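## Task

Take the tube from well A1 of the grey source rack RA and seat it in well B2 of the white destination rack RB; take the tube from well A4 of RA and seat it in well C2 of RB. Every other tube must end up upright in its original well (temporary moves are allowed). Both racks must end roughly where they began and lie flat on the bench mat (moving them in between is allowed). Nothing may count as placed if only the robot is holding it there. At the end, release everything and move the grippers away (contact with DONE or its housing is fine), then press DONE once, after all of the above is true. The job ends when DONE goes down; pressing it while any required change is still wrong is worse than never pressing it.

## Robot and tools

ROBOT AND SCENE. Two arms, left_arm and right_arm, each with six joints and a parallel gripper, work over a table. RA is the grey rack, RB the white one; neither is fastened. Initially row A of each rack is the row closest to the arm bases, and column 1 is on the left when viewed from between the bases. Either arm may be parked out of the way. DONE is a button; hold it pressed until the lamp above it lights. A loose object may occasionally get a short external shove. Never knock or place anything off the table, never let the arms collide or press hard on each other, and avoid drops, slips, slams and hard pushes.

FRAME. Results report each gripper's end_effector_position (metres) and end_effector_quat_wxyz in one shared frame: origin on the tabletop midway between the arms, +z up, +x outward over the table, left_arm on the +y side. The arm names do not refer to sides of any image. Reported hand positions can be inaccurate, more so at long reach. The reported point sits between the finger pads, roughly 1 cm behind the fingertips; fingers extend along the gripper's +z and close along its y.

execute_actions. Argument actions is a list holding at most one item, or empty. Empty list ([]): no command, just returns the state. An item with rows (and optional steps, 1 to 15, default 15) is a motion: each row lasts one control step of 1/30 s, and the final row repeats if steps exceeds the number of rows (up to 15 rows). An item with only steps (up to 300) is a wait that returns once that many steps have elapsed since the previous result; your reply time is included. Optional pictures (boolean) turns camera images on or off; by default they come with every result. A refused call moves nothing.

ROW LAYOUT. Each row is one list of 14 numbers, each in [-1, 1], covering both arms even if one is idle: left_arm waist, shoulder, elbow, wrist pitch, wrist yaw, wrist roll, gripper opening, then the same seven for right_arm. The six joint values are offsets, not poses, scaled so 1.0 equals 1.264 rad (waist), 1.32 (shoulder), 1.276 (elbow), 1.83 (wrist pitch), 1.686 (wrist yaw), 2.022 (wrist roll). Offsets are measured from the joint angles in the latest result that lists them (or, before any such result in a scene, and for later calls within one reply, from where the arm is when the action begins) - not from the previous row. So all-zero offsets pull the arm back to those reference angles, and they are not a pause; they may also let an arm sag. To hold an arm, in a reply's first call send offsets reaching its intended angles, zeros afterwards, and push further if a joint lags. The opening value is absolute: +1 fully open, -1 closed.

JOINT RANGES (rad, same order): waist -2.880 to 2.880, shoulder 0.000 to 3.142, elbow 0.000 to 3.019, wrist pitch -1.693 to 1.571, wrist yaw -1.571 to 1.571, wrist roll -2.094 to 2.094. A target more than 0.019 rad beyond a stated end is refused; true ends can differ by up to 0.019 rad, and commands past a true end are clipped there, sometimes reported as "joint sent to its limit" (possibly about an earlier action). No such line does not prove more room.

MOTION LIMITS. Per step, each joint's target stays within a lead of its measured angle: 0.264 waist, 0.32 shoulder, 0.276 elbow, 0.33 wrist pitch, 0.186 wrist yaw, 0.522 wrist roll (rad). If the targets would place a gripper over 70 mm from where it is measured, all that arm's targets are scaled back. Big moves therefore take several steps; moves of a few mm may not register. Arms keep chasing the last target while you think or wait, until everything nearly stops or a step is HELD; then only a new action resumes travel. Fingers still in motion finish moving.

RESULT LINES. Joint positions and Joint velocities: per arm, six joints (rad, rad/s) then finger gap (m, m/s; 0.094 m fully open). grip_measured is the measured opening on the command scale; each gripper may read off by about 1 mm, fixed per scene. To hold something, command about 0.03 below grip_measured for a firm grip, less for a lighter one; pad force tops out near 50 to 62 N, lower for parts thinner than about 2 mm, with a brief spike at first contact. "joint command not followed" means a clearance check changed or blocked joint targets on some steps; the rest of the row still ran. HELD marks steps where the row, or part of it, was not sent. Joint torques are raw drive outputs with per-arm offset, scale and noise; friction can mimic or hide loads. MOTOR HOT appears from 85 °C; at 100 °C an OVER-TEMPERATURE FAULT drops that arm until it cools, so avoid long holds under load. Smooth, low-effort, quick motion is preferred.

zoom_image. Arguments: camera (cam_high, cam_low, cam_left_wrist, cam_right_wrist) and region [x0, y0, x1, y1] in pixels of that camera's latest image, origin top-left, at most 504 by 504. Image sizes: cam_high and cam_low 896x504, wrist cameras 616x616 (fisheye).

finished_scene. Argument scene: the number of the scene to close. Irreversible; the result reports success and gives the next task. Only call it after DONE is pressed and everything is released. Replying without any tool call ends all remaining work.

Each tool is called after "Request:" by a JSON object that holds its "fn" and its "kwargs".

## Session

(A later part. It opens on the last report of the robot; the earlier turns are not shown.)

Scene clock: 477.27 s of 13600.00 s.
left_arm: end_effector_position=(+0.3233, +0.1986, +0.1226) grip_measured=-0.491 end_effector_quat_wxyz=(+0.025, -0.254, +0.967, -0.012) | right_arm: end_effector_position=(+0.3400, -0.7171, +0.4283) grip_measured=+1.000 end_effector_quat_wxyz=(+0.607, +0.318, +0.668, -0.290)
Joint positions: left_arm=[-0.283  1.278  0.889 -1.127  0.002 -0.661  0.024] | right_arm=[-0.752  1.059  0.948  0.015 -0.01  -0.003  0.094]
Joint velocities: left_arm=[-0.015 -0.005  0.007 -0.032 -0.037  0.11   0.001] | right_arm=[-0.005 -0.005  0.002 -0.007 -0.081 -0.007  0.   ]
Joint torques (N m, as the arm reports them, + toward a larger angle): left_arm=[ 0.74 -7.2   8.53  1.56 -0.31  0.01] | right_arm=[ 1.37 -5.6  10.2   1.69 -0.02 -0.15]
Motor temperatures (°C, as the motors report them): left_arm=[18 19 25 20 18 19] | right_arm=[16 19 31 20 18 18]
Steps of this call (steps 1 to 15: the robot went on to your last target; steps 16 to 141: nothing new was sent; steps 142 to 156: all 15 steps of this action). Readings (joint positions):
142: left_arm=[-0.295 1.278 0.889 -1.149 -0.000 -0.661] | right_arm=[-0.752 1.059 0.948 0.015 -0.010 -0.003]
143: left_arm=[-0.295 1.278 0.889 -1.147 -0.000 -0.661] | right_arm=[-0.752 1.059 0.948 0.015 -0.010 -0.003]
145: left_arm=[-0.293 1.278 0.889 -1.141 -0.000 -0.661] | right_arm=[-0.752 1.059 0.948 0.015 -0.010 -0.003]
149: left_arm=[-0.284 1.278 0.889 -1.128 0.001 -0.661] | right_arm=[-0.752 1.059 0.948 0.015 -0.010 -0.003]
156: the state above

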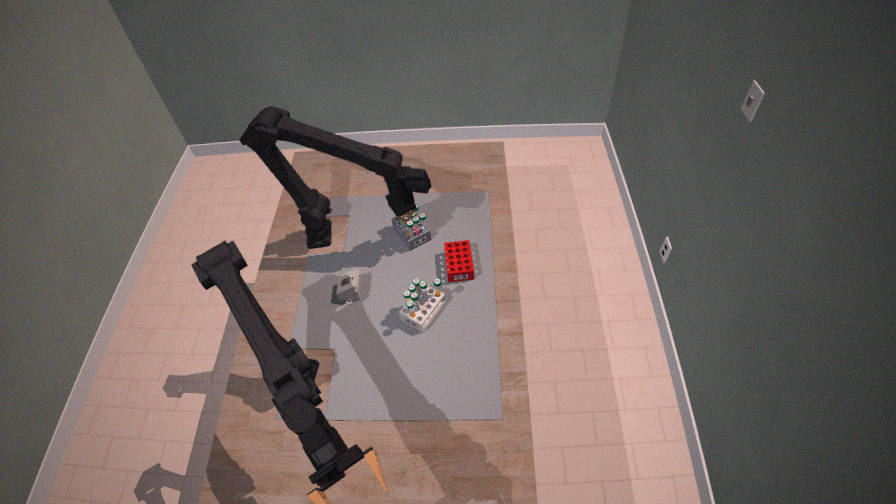

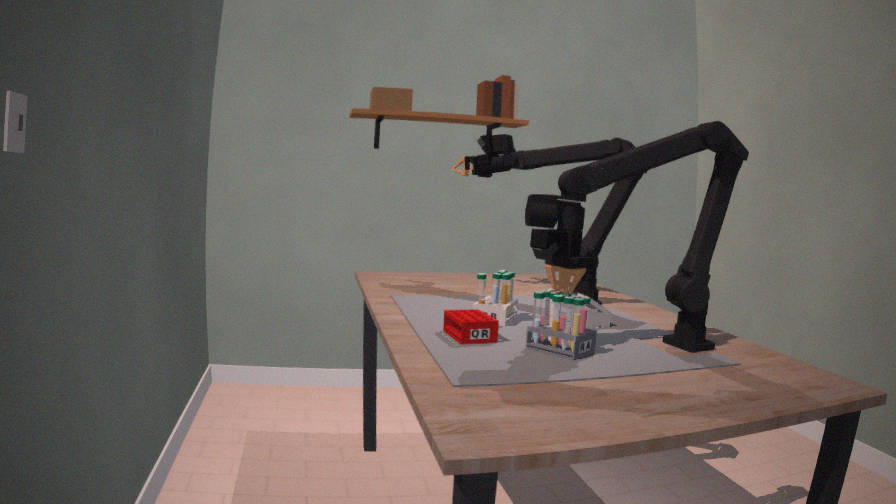

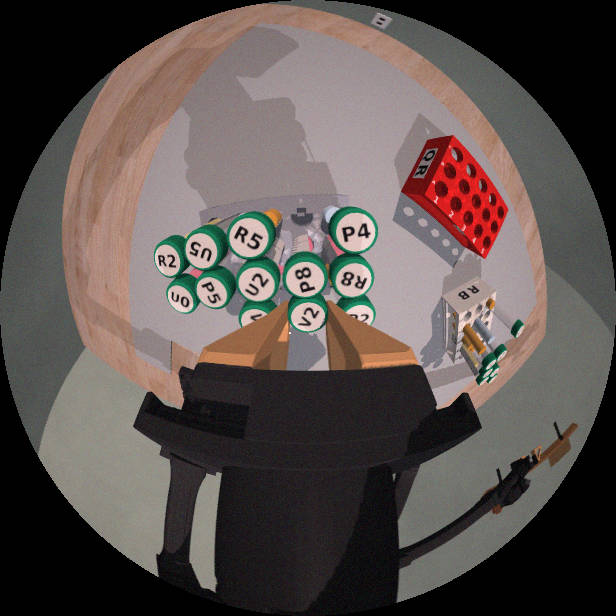

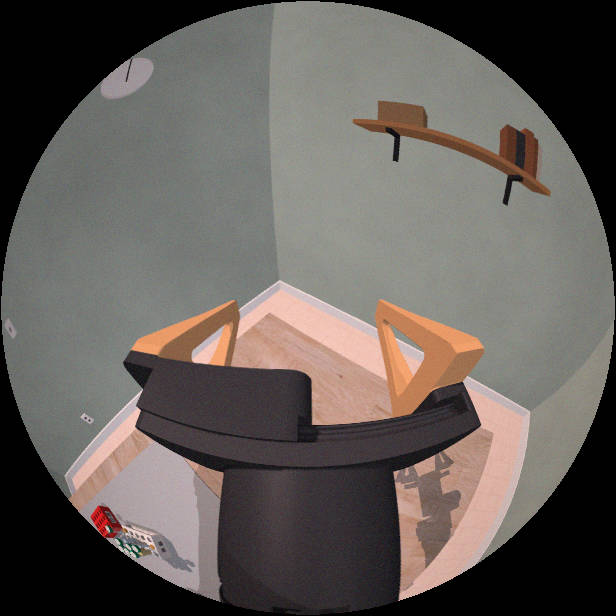

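Request:
{"fn": "execute_actions", "kwargs": {"actions": [{"rows":[[0,0,0.01,0,0,0,-0.62,0,0,0.01,0,0,0,1]],"steps":15}]}}

Request:
{"fn": "execute_actions", "kwargs": {"actions": [{"rows":[[0,-0.02,0.03,-0.01,0,0,-0.62,0,0,0.01,0,0,0,1],[0,-0.03,0.05,-0.03,0,0,-0.62,0,0,0.01,0,0,0,1],[0,-0.04,0.07,-0.05,0,0,-0.62,0,0,0.01,0,0,0,1],[0,-0.05,0.09,-0.07,0,0,-0.62,0,0,0.01,0,0,0,1],[0,-0.06,0.11,-0.09,0,0,-0.62,0,0,0.01,0,0,0,1]],"steps":15}]}}

Scene clock: 513.53 s of 13600.00 s.
left_arm: end_effector_position=(+0.3233, +0.1986, +0.1226) grip_measured=-0.543 end_effector_quat_wxyz=(+0.025, -0.254, +0.967, -0.012) | right_arm: end_effector_position=(+0.3400, -0.7171, +0.4283) grip_measured=+1.000 end_effector_quat_wxyz=(+0.607, +0.318, +0.668, -0.290)
Joint positions: left_arm=[-0.283  1.278  0.889 -1.127  0.002 -0.661  0.021] | right_arm=[-0.752  1.059  0.948  0.015 -0.01  -0.003  0.094]
Joint velocities: left_arm=[-0.015  0.005 -0.007 -0.002 -0.037 -0.007 -0.   ] | right_arm=[ 0.005 -0.015  0.007  0.012 -0.007  0.007  0.   ]
Joint torques (N m, as the arm reports them, + toward a larger angle): left_arm=[-0.08 -7.54  8.47  0.62 -0.2   0.01] | right_arm=[ 1.17 -6.   10.65  1.74 -0.06 -0.13]
Motor temperatures (°C, as the motors report them): left_arm=[18 19 24 20 19 19] | right_arm=[16 19 32 20 18 18]
Steps of this call (steps 1 to 15: the robot went on to your last target; steps 16 to 120: nothing new was sent; then 31.77 s passed at rest; steps 121 to 135: all 15 steps of this action). Readings (joint positions):
121: left_arm=[-0.283 1.278 0.889 -1.127 0.002 -0.661] | right_arm=[-0.752 1.059 0.948 0.015 -0.010 -0.003]
122: left_arm=[-0.283 1.278 0.889 -1.127 0.002 -0.661] | right_arm=[-0.752 1.059 0.948 0.015 -0.010 -0.003]
124: left_arm=[-0.283 1.278 0.889 -1.127 0.002 -0.661] | right_arm=[-0.752 1.059 0.948 0.015 -0.010 -0.003]
128: left_arm=[-0.283 1.278 0.889 -1.127 0.002 -0.661] | right_arm=[-0.752 1.059 0.948 0.015 -0.010 -0.003]
135: the state above

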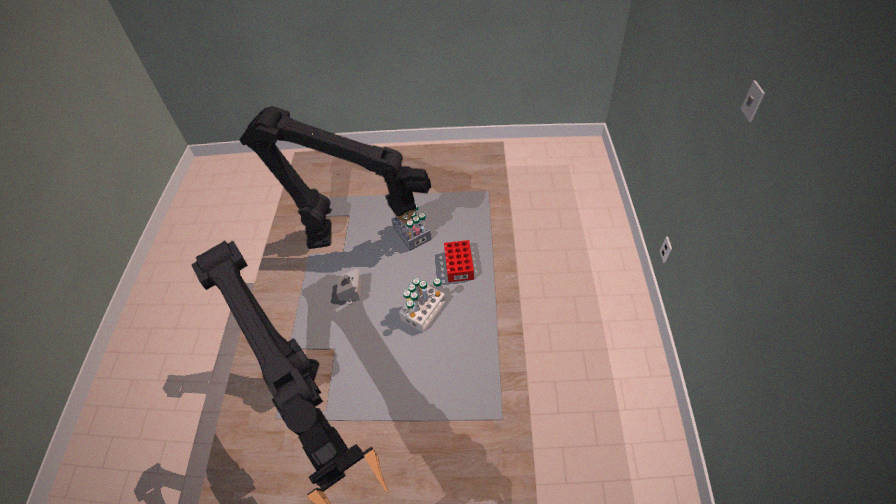

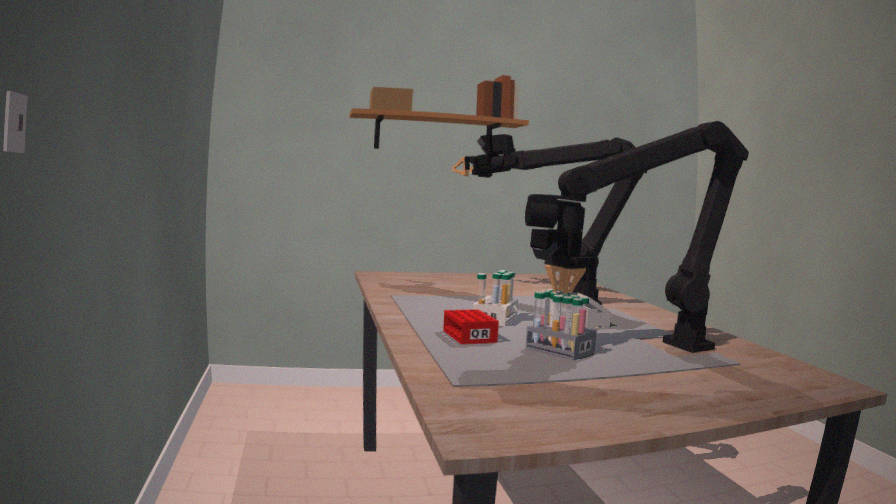

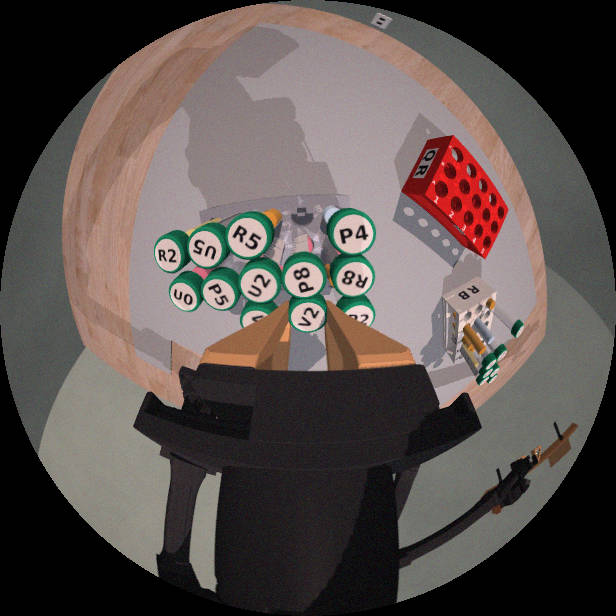

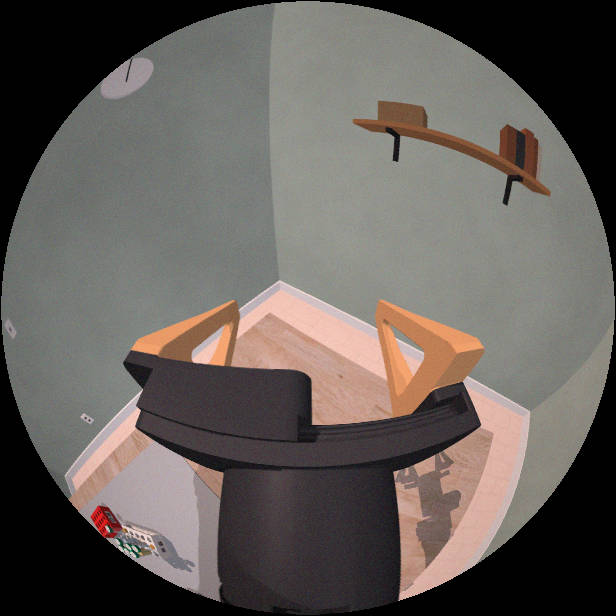

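Scene clock: 514.03 s of 13600.00 s.
left_arm: end_effector_position=(+0.3207, +0.1988, +0.1829) grip_measured=-0.543 end_effector_quat_wxyz=(+0.039, -0.254, +0.966, -0.018) | right_arm: end_effector_position=(+0.3400, -0.7171, +0.4283) grip_measured=+1.000 end_effector_quat_wxyz=(+0.607, +0.318, +0.668, -0.290)
Joint positions: left_arm=[-0.283  1.198  0.987 -1.273  0.003 -0.661  0.021] | right_arm=[-0.752  1.059  0.948  0.015 -0.01  -0.003  0.094]
Joint velocities: left_arm=[ 0.005 -0.005  0.012 -0.007 -0.051 -0.037  0.   ] | right_arm=[-0.005  0.005  0.007 -0.017 -0.007 -0.007  0.   ]
Joint torques (N m, as the arm reports them, + toward a larger angle): left_arm=[-0.35 -6.47 11.35  0.04 -0.24  0.04] | right_arm=[ 2.17 -5.71 10.58  1.82 -0.05 -0.1 ]
Motor temperatures (°C, as the motors report them): left_arm=[18 19 24 20 19 19] | right_arm=[16 19 32 20 18 18]
Steps of this call (steps 1 to 15: all 15 steps of this action). Readings (joint positions):
1: left_arm=[-0.283 1.278 0.889 -1.128 0.002 -0.661] | right_arm=[-0.752 1.059 0.948 0.015 -0.010 -0.003]
2: left_arm=[-0.283 1.277 0.890 -1.135 0.002 -0.661] | right_arm=[-0.752 1.059 0.948 0.015 -0.010 -0.003]
4: left_arm=[-0.283 1.272 0.903 -1.178 0.003 -0.661] | right_arm=[-0.752 1.059 0.948 0.015 -0.010 -0.003]
8: left_arm=[-0.283 1.237 0.960 -1.261 0.003 -0.661] | right_arm=[-0.752 1.059 0.948 0.015 -0.010 -0.003]
15: the state above

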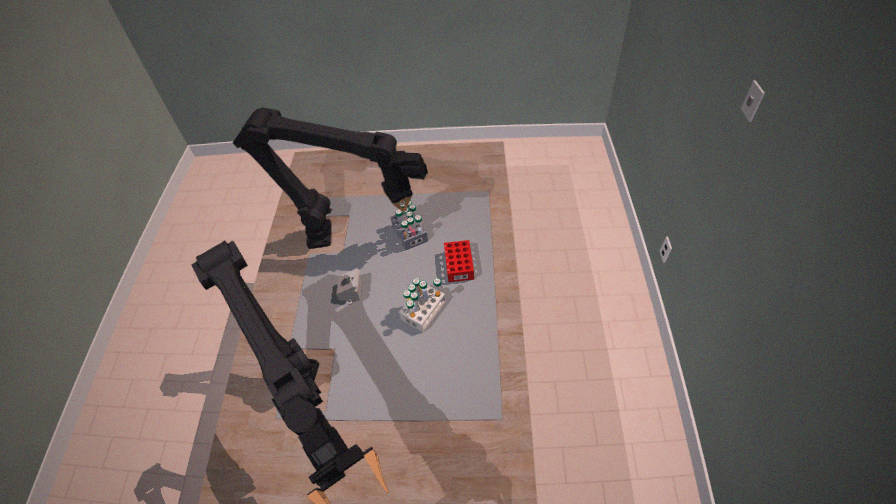

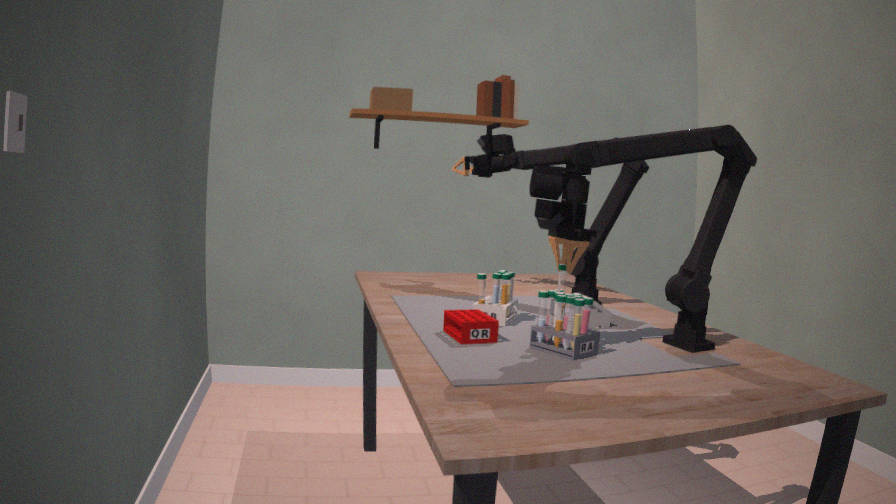

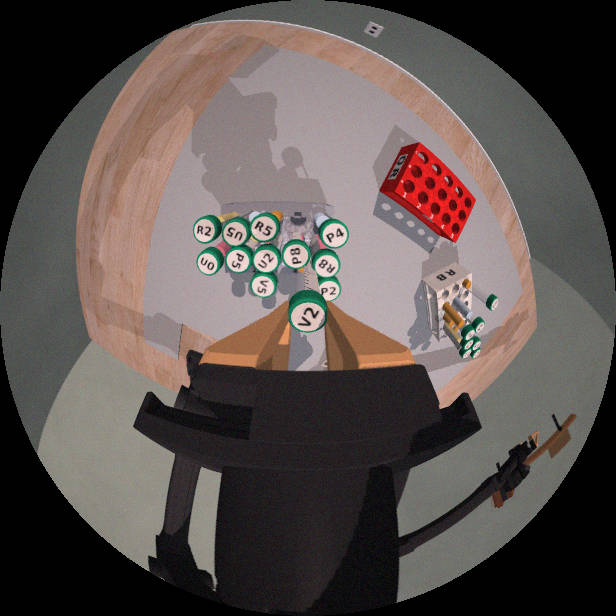

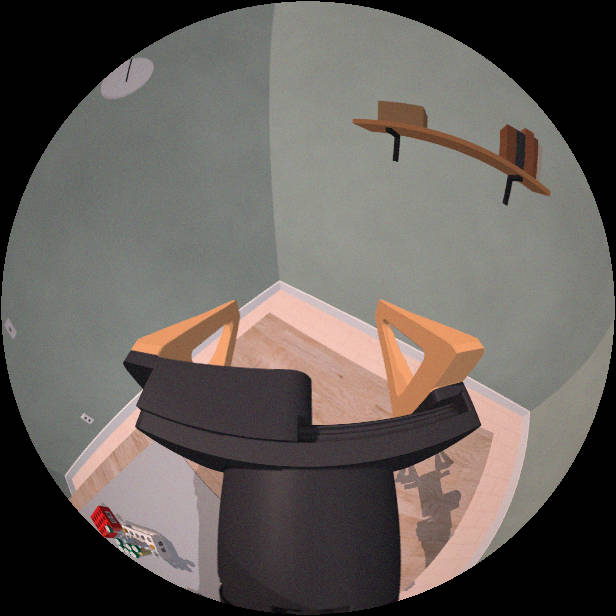

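Request:
{"fn": "execute_actions", "kwargs": {"actions": [{"rows":[[0,-0.01,0.05,-0.03,0,0,-0.62,0,0,0.01,0,0,0,1],[0,-0.01,0.08,-0.05,0,0,-0.62,0,0,0.01,0,0,0,1],[0,-0.01,0.11,-0.08,0,0,-0.62,0,0,0.01,0,0,0,1],[0,-0.01,0.14,-0.1,0,0,-0.62,0,0,0.01,0,0,0,1],[0,-0.01,0.17,-0.12,0,0,-0.62,0,0,0.01,0,0,0,1],[0,-0.01,0.21,-0.14,0,0,-0.62,0,0,0.01,0,0,0,1]],"steps":15}], "pictures": false}}

Request:
{"fn": "execute_actions", "kwargs": {"actions": [{"rows":[[-0.05,0.02,0.08,0,0,0.04,-0.62,0,0,0.01,0,0,0,1],[-0.1,0.05,0.12,-0.01,0,0.08,-0.62,0,0,0.01,0,0,0,1],[-0.15,0.08,0.16,-0.02,0,0.12,-0.62,0,0,0.01,0,0,0,1],[-0.2,0.12,0.2,-0.03,0,0.16,-0.62,0,0,0.01,0,0,0,1],[-0.2,0.16,0.25,-0.03,0,0.16,-0.62,0,0,0.01,0,0,0,1],[-0.2,0.2,0.3,-0.03,0,0.16,-0.62,0,0,0.01,0,0,0,1]],"steps":15}], "pictures": false}}

Scene clock: 532.00 s of 13600.00 s.
left_arm: end_effector_position=(+0.3277, +0.1978, +0.2771) grip_measured=-0.543 end_effector_quat_wxyz=(+0.046, -0.254, +0.966, -0.021) | right_arm: end_effector_position=(+0.3400, -0.7171, +0.4283) grip_measured=+1.000 end_effector_quat_wxyz=(+0.607, +0.318, +0.668, -0.290)
Joint positions: left_arm=[-0.283  1.186  1.225 -1.509  0.003 -0.661  0.021] | right_arm=[-0.752  1.059  0.948  0.015 -0.01  -0.003  0.094]
Joint velocities: left_arm=[ 0.005 -0.015  0.022 -0.012 -0.007 -0.081 -0.   ] | right_arm=[-0.024 -0.015 -0.007 -0.017 -0.051  0.066  0.   ]
Joint torques (N m, as the arm reports them, + toward a larger angle): left_arm=[-0.32 -7.53 10.62 -0.19 -0.22  0.02] | right_arm=[ 2.02 -5.84 10.29  1.65 -0.07 -0.12]
Motor temperatures (°C, as the motors report them): left_arm=[18 19 25 20 19 19] | right_arm=[16 19 32 20 18 18]
Steps of this call (steps 1 to 15: the robot went on to your last target; steps 16 to 170: nothing new was sent; then 11.80 s passed at rest; steps 171 to 185: all 15 steps of this action). Readings (joint positions):
171: left_arm=[-0.283 1.198 0.988 -1.280 0.003 -0.661] | right_arm=[-0.752 1.059 0.948 0.015 -0.010 -0.003]
172: left_arm=[-0.283 1.198 0.992 -1.300 0.003 -0.661] | right_arm=[-0.752 1.059 0.948 0.015 -0.010 -0.003]
174: left_arm=[-0.283 1.198 1.023 -1.370 0.003 -0.661] | right_arm=[-0.752 1.059 0.948 0.015 -0.010 -0.003]
178: left_arm=[-0.283 1.198 1.151 -1.485 0.003 -0.661] | right_arm=[-0.752 1.059 0.948 0.015 -0.010 -0.003]
185: the state above

Scene clock: 532.50 s of 13600.00 s.
left_arm: end_effector_position=(+0.4073, +0.0635, +0.3080) grip_measured=-0.542 end_effector_quat_wxyz=(+0.057, +0.021, +0.998, -0.025) | right_arm: end_effector_position=(+0.3400, -0.7171, +0.4283) grip_measured=+1.000 end_effector_quat_wxyz=(+0.607, +0.318, +0.668, -0.290)
Joint positions: left_arm=[-0.548  1.474  1.574 -1.545  0.003 -0.369  0.021] | right_arm=[-0.752  1.059  0.948  0.015 -0.01  -0.003  0.094]
Joint velocities: left_arm=[ 0.015  0.015  0.022 -0.037  0.007  0.154 -0.001] | right_arm=[-0.024 -0.005 -0.012 -0.007 -0.037 -0.037  0.   ]
Joint torques (N m, as the arm reports them, + toward a larger angle): left_arm=[  0.94 -13.65  10.85   0.13  -0.19   0.18] | right_arm=[ 1.21 -5.71 10.47  1.68 -0.01 -0.13]
Motor temperatures (°C, as the motors report them): left_arm=[18 19 26 20 19 19] | right_arm=[16 19 32 20 18 18]
Steps of this call (steps 1 to 15: all 15 steps of this action). Readings (joint positions):
1: left_arm=[-0.287 1.187 1.227 -1.509 0.001 -0.649] | right_arm=[-0.752 1.059 0.948 0.015 -0.010 -0.003]
2: left_arm=[-0.303 1.195 1.241 -1.512 -0.001 -0.625] | right_arm=[-0.752 1.059 0.948 0.015 -0.010 -0.003]
4: left_arm=[-0.369 1.229 1.298 -1.525 -0.001 -0.563] | right_arm=[-0.752 1.059 0.948 0.015 -0.010 -0.003]
8: left_arm=[-0.508 1.367 1.489 -1.542 0.001 -0.455] | right_arm=[-0.752 1.059 0.948 0.015 -0.010 -0.003]
15: the state above

Request:
{"fn": "execute_actions", "kwargs": {"actions": [{"rows":[[-0.04,0.03,0.06,0,0,0.1,-0.62,0,0,0.01,0,0,0,1],[-0.08,0.06,0.09,0,0,0.2,-0.62,0,0,0.01,0,0,0,1],[-0.12,0.1,0.13,-0.01,0,0.3,-0.62,0,0,0.01,0,0,0,1],[-0.16,0.14,0.17,-0.02,0,0.4,-0.62,0,0,0.01,0,0,0,1],[-0.19,0.18,0.21,-0.03,0,0.5,-0.62,0,0,0.01,0,0,0,1],[-0.19,0.21,0.24,-0.035,0,0.54,-0.62,0,0,0.01,0,0,0,1]],"steps":15}], "pictures": false}}

Request:
{"fn": "execute_actions", "kwargs": {"actions": [{"steps":20}]}}

Scene clock: 550.30 s of 13600.00 s.
left_arm: end_effector_position=(+0.4163, -0.1033, +0.2572) grip_measured=-0.542 end_effector_quat_wxyz=(+0.015, +0.598, +0.801, -0.003) | right_arm: end_effector_position=(+0.3400, -0.7171, +0.4283) grip_measured=+1.000 end_effector_quat_wxyz=(+0.607, +0.318, +0.668, -0.290)
Joint positions: left_arm=[-0.818  1.79   1.836 -1.587  0.004  0.602  0.021] | right_arm=[-0.752  1.059  0.948  0.015 -0.01  -0.003  0.094]
Joint velocities: left_arm=[ 0.103  0.112 -0.002 -0.032 -0.022  0.711  0.   ] | right_arm=[-0.005 -0.005 -0.012 -0.017 -0.051 -0.022  0.   ]
Joint torques (N m, as the arm reports them, + toward a larger angle): left_arm=[  2.3  -19.96  11.62  -0.18  -0.14   0.13] | right_arm=[ 1.14 -5.33 10.56  1.65 -0.02 -0.09]
Motor temperatures (°C, as the motors report them): left_arm=[18 19 26 20 18 19] | right_arm=[16 19 32 20 18 18]
Steps of this call (steps 1 to 30: the robot went on to your last target; steps 31 to 130: nothing new was sent; then 12.97 s passed at rest; steps 131 to 145: all 15 steps of this action). Readings (joint positions):
131: left_arm=[-0.548 1.474 1.575 -1.546 0.003 -0.320] | right_arm=[-0.752 1.059 0.948 0.015 -0.010 -0.003]
132: left_arm=[-0.557 1.481 1.585 -1.546 0.001 -0.258] | right_arm=[-0.752 1.059 0.948 0.015 -0.010 -0.003]
134: left_arm=[-0.599 1.519 1.634 -1.551 -0.000 -0.113] | right_arm=[-0.752 1.059 0.948 0.015 -0.010 -0.003]
138: left_arm=[-0.723 1.651 1.777 -1.574 -0.000 0.184] | right_arm=[-0.752 1.059 0.948 0.015 -0.010 -0.003]
145: the state above

Scene clock: 550.97 s of 13600.00 s.
left_arm: end_effector_position=(+0.4239, -0.0912, +0.2607) grip_measured=-0.542 end_effector_quat_wxyz=(+0.017, +0.631, +0.775, -0.002) | right_arm: end_effector_position=(+0.3400, -0.7171, +0.4283) grip_measured=+1.000 end_effector_quat_wxyz=(+0.607, +0.318, +0.668, -0.290)
Joint positions: left_arm=[-0.792  1.783  1.836 -1.59   0.004  0.711  0.021] | right_arm=[-0.752  1.059  0.948  0.015 -0.01  -0.003  0.094]
Joint velocities: left_arm=[ 0.024  0.005 -0.002 -0.002 -0.007  0.051 -0.   ] | right_arm=[ 0.005 -0.005 -0.022  0.012  0.037 -0.037  0.   ]
Joint torques (N m, as the arm reports them, + toward a larger angle): left_arm=[ -0.06 -18.85  11.48  -0.15  -0.14   0.16] | right_arm=[ 2.22 -5.57 10.35  1.56 -0.02 -0.08]
Motor temperatures (°C, as the motors report them): left_arm=[18 19 26 20 18 19] | right_arm=[16 19 32 20 18 18]
Steps of this call (steps 1 to 20: the robot went on to your last target). Readings (joint positions):
1: left_arm=[-0.814 1.792 1.836 -1.588 0.004 0.624] | right_arm=[-0.752 1.059 0.948 0.015 -0.010 -0.003]
2: left_arm=[-0.810 1.792 1.836 -1.589 0.004 0.642] | right_arm=[-0.752 1.059 0.948 0.015 -0.010 -0.003]
4: left_arm=[-0.802 1.787 1.836 -1.590 0.004 0.668] | right_arm=[-0.752 1.059 0.948 0.015 -0.010 -0.003]
8: left_arm=[-0.792 1.783 1.836 -1.590 0.004 0.694] | right_arm=[-0.752 1.059 0.948 0.015 -0.010 -0.003]
20: the state above

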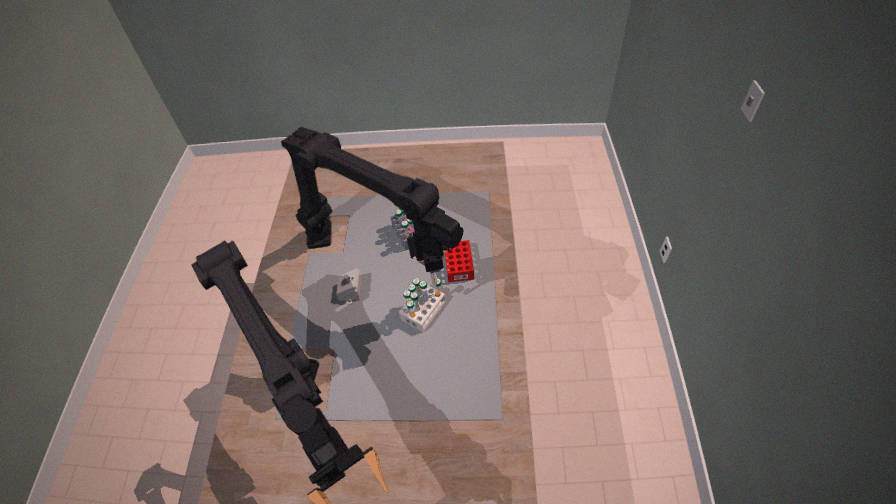

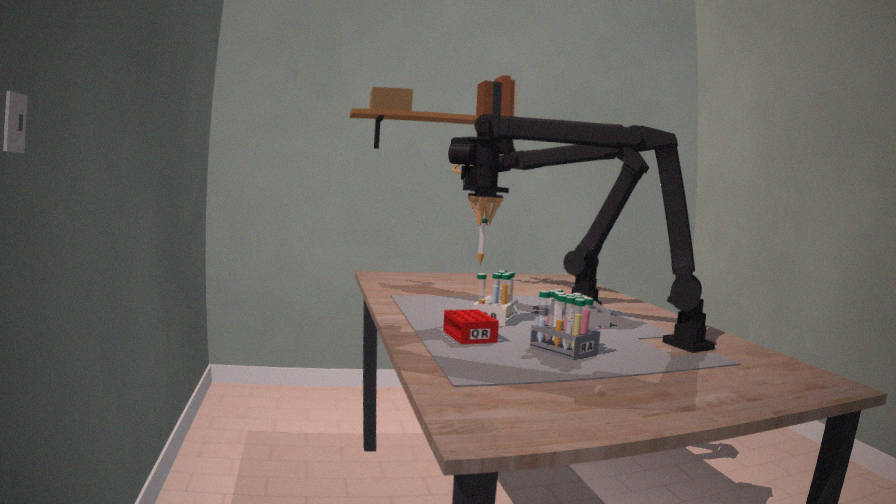

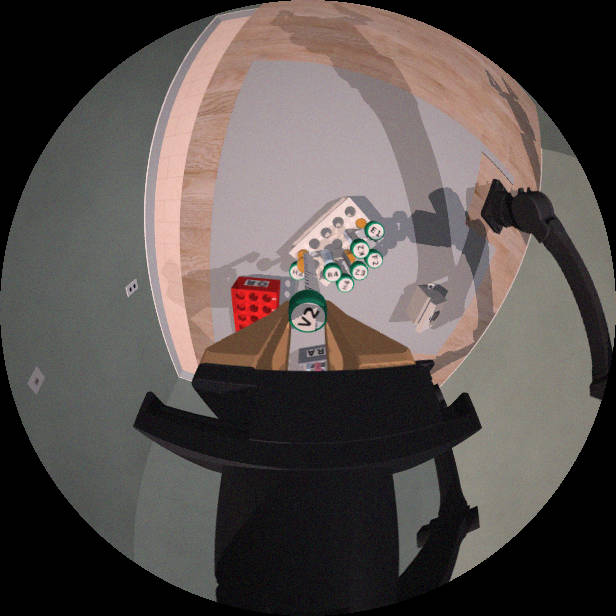

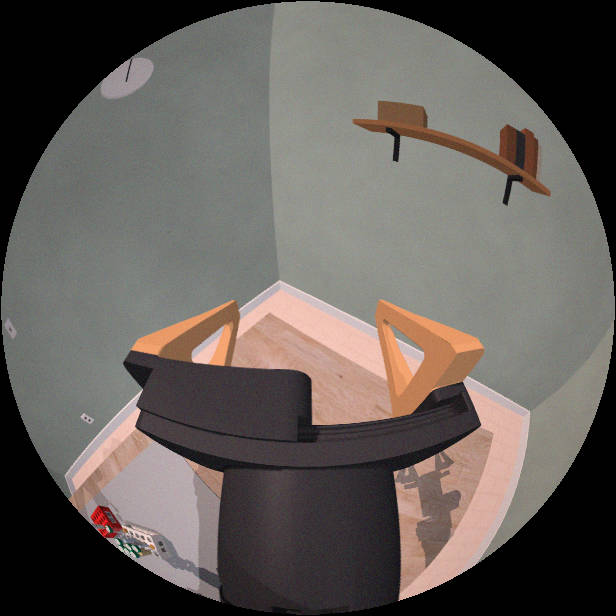

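Request:
{"fn": "execute_actions", "kwargs": {"actions": [{"rows":[[0.005,0,-0.02,0.02,0,0,-0.62,0,0,0.01,0,0,0,1],[0.01,0,-0.04,0.04,0,0,-0.62,0,0,0.01,0,0,0,1],[0.01,0,-0.06,0.05,0,0,-0.62,0,0,0.01,0,0,0,1],[0.01,0,-0.08,0.065,0,0,-0.62,0,0,0.01,0,0,0,1],[0.01,0,-0.1,0.08,0,0,-0.62,0,0,0.01,0,0,0,1]],"steps":15}]}}

Request:
{"fn": "zoom_image", "kwargs": {"camera": "cam_left_wrist", "region": [250,170,420,330]}}

Request:
{"fn": "zoom_image", "kwargs": {"camera": "cam_low", "region": [430,200,550,340]}}

Scene clock: 557.73 s of 13600.00 s.
left_arm: end_effector_position=(+0.4210, -0.0876, +0.1989) grip_measured=-0.542 end_effector_quat_wxyz=(+0.001, +0.631, +0.776, -0.002) | right_arm: end_effector_position=(+0.3400, -0.7171, +0.4283) grip_measured=+1.000 end_effector_quat_wxyz=(+0.607, +0.318, +0.668, -0.290)
Joint positions: left_arm=[-0.79   1.797  1.693 -1.465  0.004  0.712  0.021] | right_arm=[-0.752  1.059  0.948  0.015 -0.01  -0.003  0.094]
Joint velocities: left_arm=[ 0.005 -0.005 -0.007  0.007  0.022 -0.081  0.   ] | right_arm=[ 0.005 -0.005  0.012 -0.002  0.037  0.007  0.   ]
Joint torques (N m, as the arm reports them, + toward a larger angle): left_arm=[  0.94 -17.29   9.16   1.18  -0.11  -0.04] | right_arm=[ 1.64 -6.02 10.54  1.67 -0.04 -0.13]
Motor temperatures (°C, as the motors report them): left_arm=[18 20 26 20 18 19] | right_arm=[16 19 32 20 18 18]
Steps of this call (steps 1 to 15: the robot went on to your last target; steps 16 to 90: nothing new was sent; then 3.27 s passed at rest; steps 91 to 105: all 15 steps of this action). Readings (joint positions):
91: left_arm=[-0.792 1.783 1.832 -1.586 0.004 0.712] | right_arm=[-0.752 1.059 0.948 0.015 -0.010 -0.003]
92: left_arm=[-0.792 1.782 1.822 -1.573 0.004 0.712] | right_arm=[-0.752 1.059 0.948 0.015 -0.010 -0.003]
94: left_arm=[-0.792 1.780 1.785 -1.533 0.004 0.712] | right_arm=[-0.752 1.059 0.948 0.015 -0.010 -0.003]
98: left_arm=[-0.791 1.787 1.703 -1.475 0.004 0.712] | right_arm=[-0.752 1.059 0.948 0.015 -0.010 -0.003]
105: the state above

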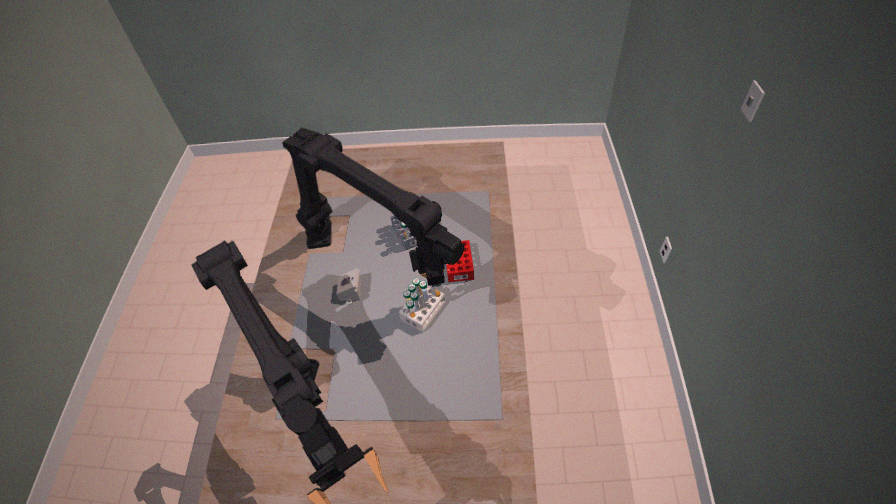

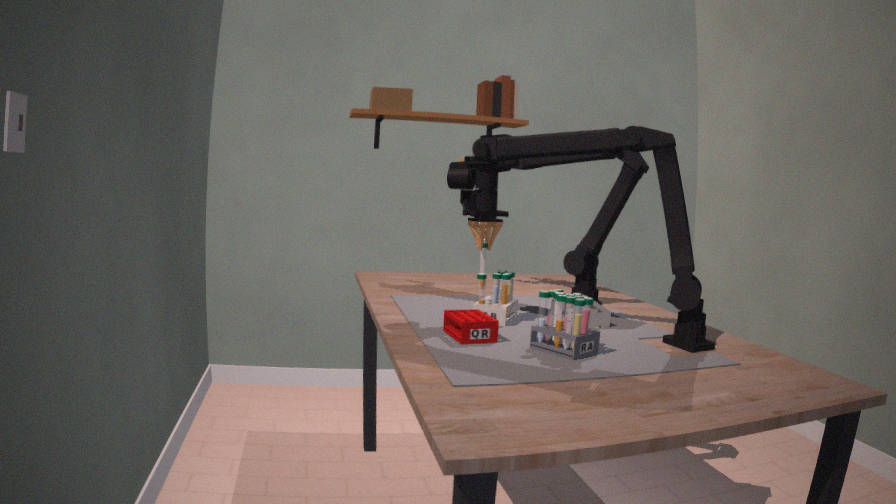

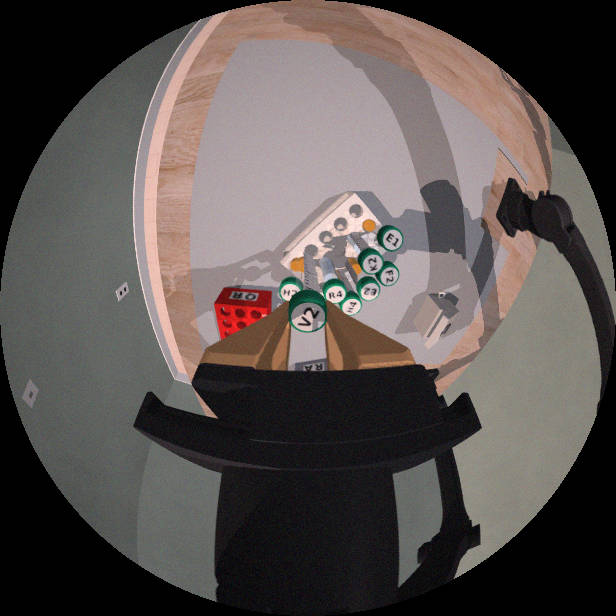

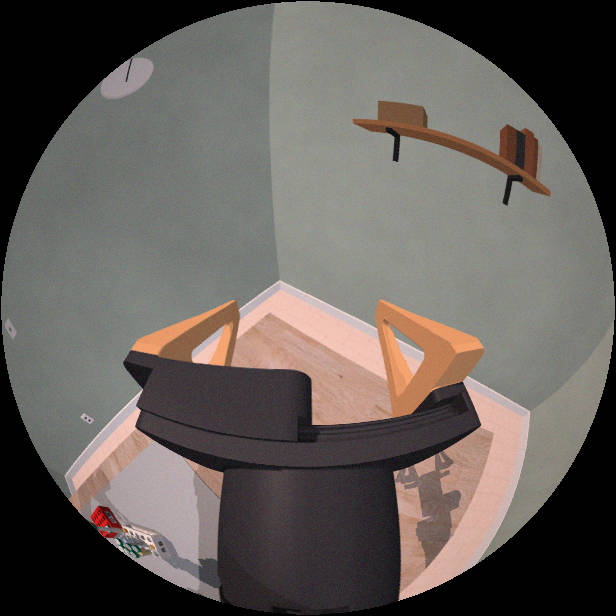

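Region (250, 170, 420, 330) of cam_left_wrist's 616x616 image, scaled by 2.965, with more detail than that image has; it fills the top 474 rows of this view, and the rest is white.

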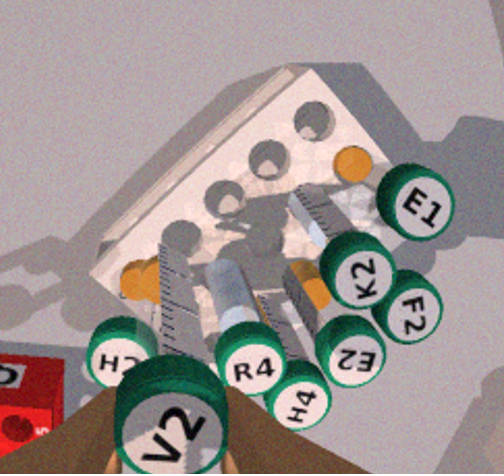

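Region (430, 200, 550, 340) of cam_low's 896x504 image, scaled by 3.600, with more detail than that image has; it fills the left 432 columns of this view, and the rest is white.

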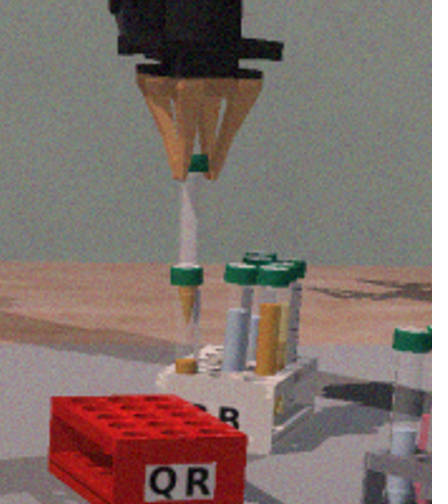

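Request:
{"fn": "execute_actions", "kwargs": {"actions": [{"rows":[[-0.01,0,0.01,0,0,0,-0.62,0,0,0.01,0,0,0,1],[-0.018,0,0.01,0,0,0,-0.62,0,0,0.01,0,0,0,1],[-0.018,0,0.01,0,0,0,-0.62,0,0,0.01,0,0,0,1],[-0.018,0,0.01,0,0,0,-0.62,0,0,0.01,0,0,0,1],[-0.018,0,0,0,0,0,-0.62,0,0,0.01,0,0,0,1],[-0.018,0,-0.015,0.02,0,0,-0.62,0,0,0.01,0,0,0,1],[-0.018,0,-0.027,0.033,0,0,-0.62,0,0,0.01,0,0,0,1]],"steps":15}]}}

Request:
{"fn": "zoom_image", "kwargs": {"camera": "cam_left_wrist", "region": [250,170,420,330]}}

Request:
{"fn": "zoom_image", "kwargs": {"camera": "cam_low", "region": [430,200,550,340]}}

Scene clock: 570.57 s of 13600.00 s.
left_arm: end_effector_position=(+0.4134, -0.0923, +0.1827) grip_measured=-0.542 end_effector_quat_wxyz=(-0.001, +0.637, +0.771, -0.002) | right_arm: end_effector_position=(+0.3400, -0.7171, +0.4283) grip_measured=+1.000 end_effector_quat_wxyz=(+0.607, +0.318, +0.668, -0.290)
Joint positions: left_arm=[-0.805  1.797  1.65  -1.427  0.004  0.712  0.021] | right_arm=[-0.752  1.059  0.948  0.015 -0.01  -0.003  0.094]
Joint velocities: left_arm=[-0.005 -0.005 -0.022  0.012  0.007  0.066 -0.001] | right_arm=[-0.005 -0.015 -0.027  0.007 -0.037  0.037  0.   ]
Joint torques (N m, as the arm reports them, + toward a larger angle): left_arm=[ -0.67 -15.95   8.66   1.15  -0.13   0.04] | right_arm=[ 1.16 -6.25 10.57  1.52 -0.06 -0.04]
Motor temperatures (°C, as the motors report them): left_arm=[18 20 25 20 18 19] | right_arm=[16 19 32 20 18 18]
Steps of this call (steps 1 to 15: the robot went on to your last target; steps 16 to 90: nothing new was sent; then 9.33 s passed at rest; steps 91 to 105: all 15 steps of this action). Readings (joint positions):
91: left_arm=[-0.790 1.797 1.693 -1.465 0.004 0.712] | right_arm=[-0.752 1.059 0.948 0.015 -0.010 -0.003]
92: left_arm=[-0.791 1.797 1.693 -1.465 0.004 0.712] | right_arm=[-0.752 1.059 0.948 0.015 -0.010 -0.003]
94: left_arm=[-0.794 1.797 1.693 -1.465 0.004 0.712] | right_arm=[-0.752 1.059 0.948 0.015 -0.010 -0.003]
98: left_arm=[-0.803 1.796 1.676 -1.440 0.004 0.712] | right_arm=[-0.752 1.059 0.948 0.015 -0.010 -0.003]
105: the state above

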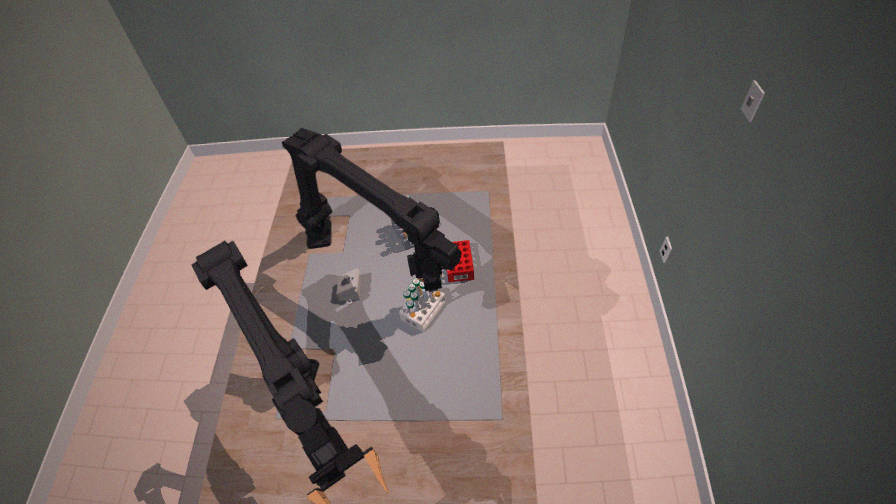

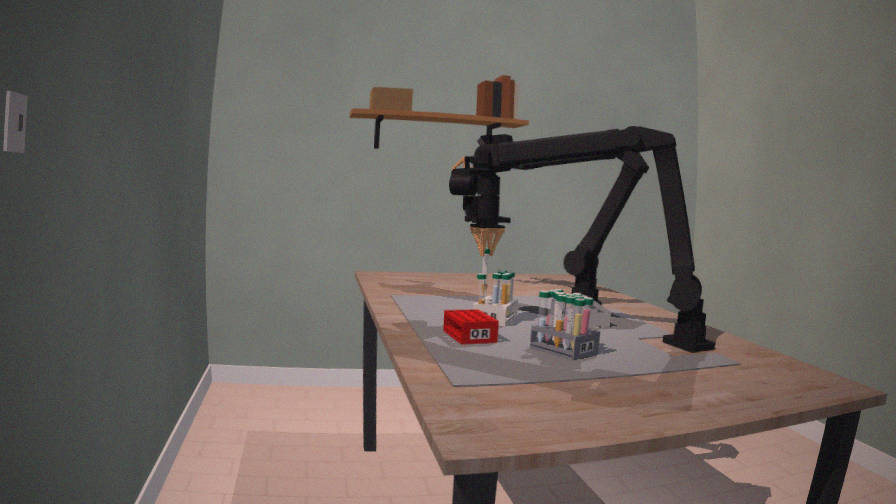

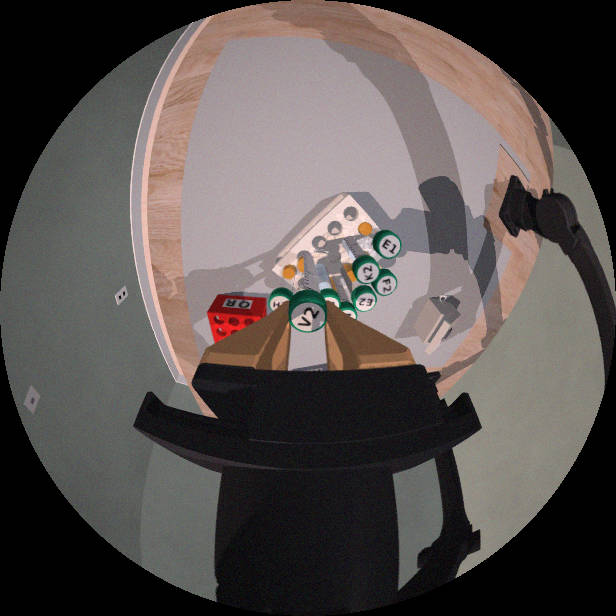

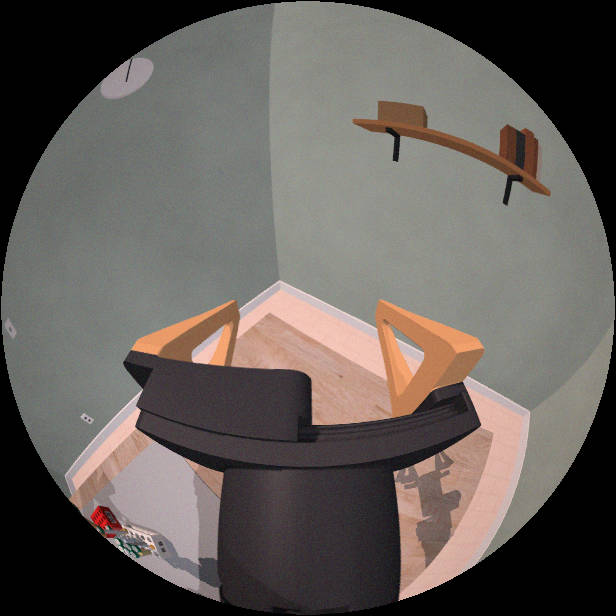

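Region (250, 170, 420, 330) of cam_left_wrist's 616x616 image, scaled by 2.965, with more detail than that image has; it fills the top 474 rows of this view, and the rest is white.

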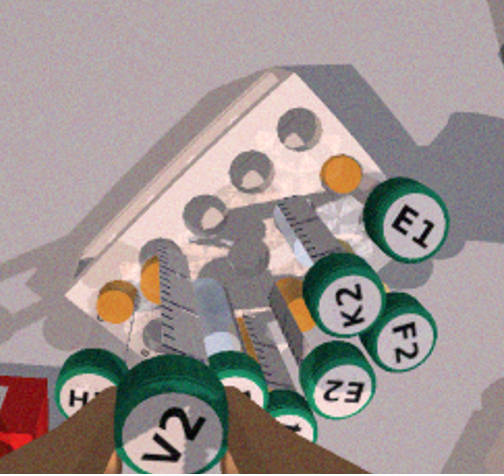

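Region (430, 200, 550, 340) of cam_low's 896x504 image, scaled by 3.600, with more detail than that image has; it fills the left 432 columns of this view, and the rest is white.

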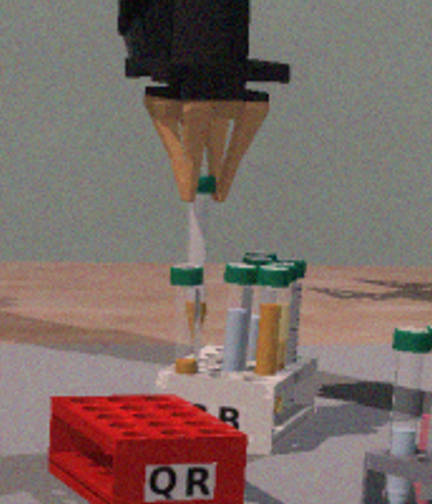

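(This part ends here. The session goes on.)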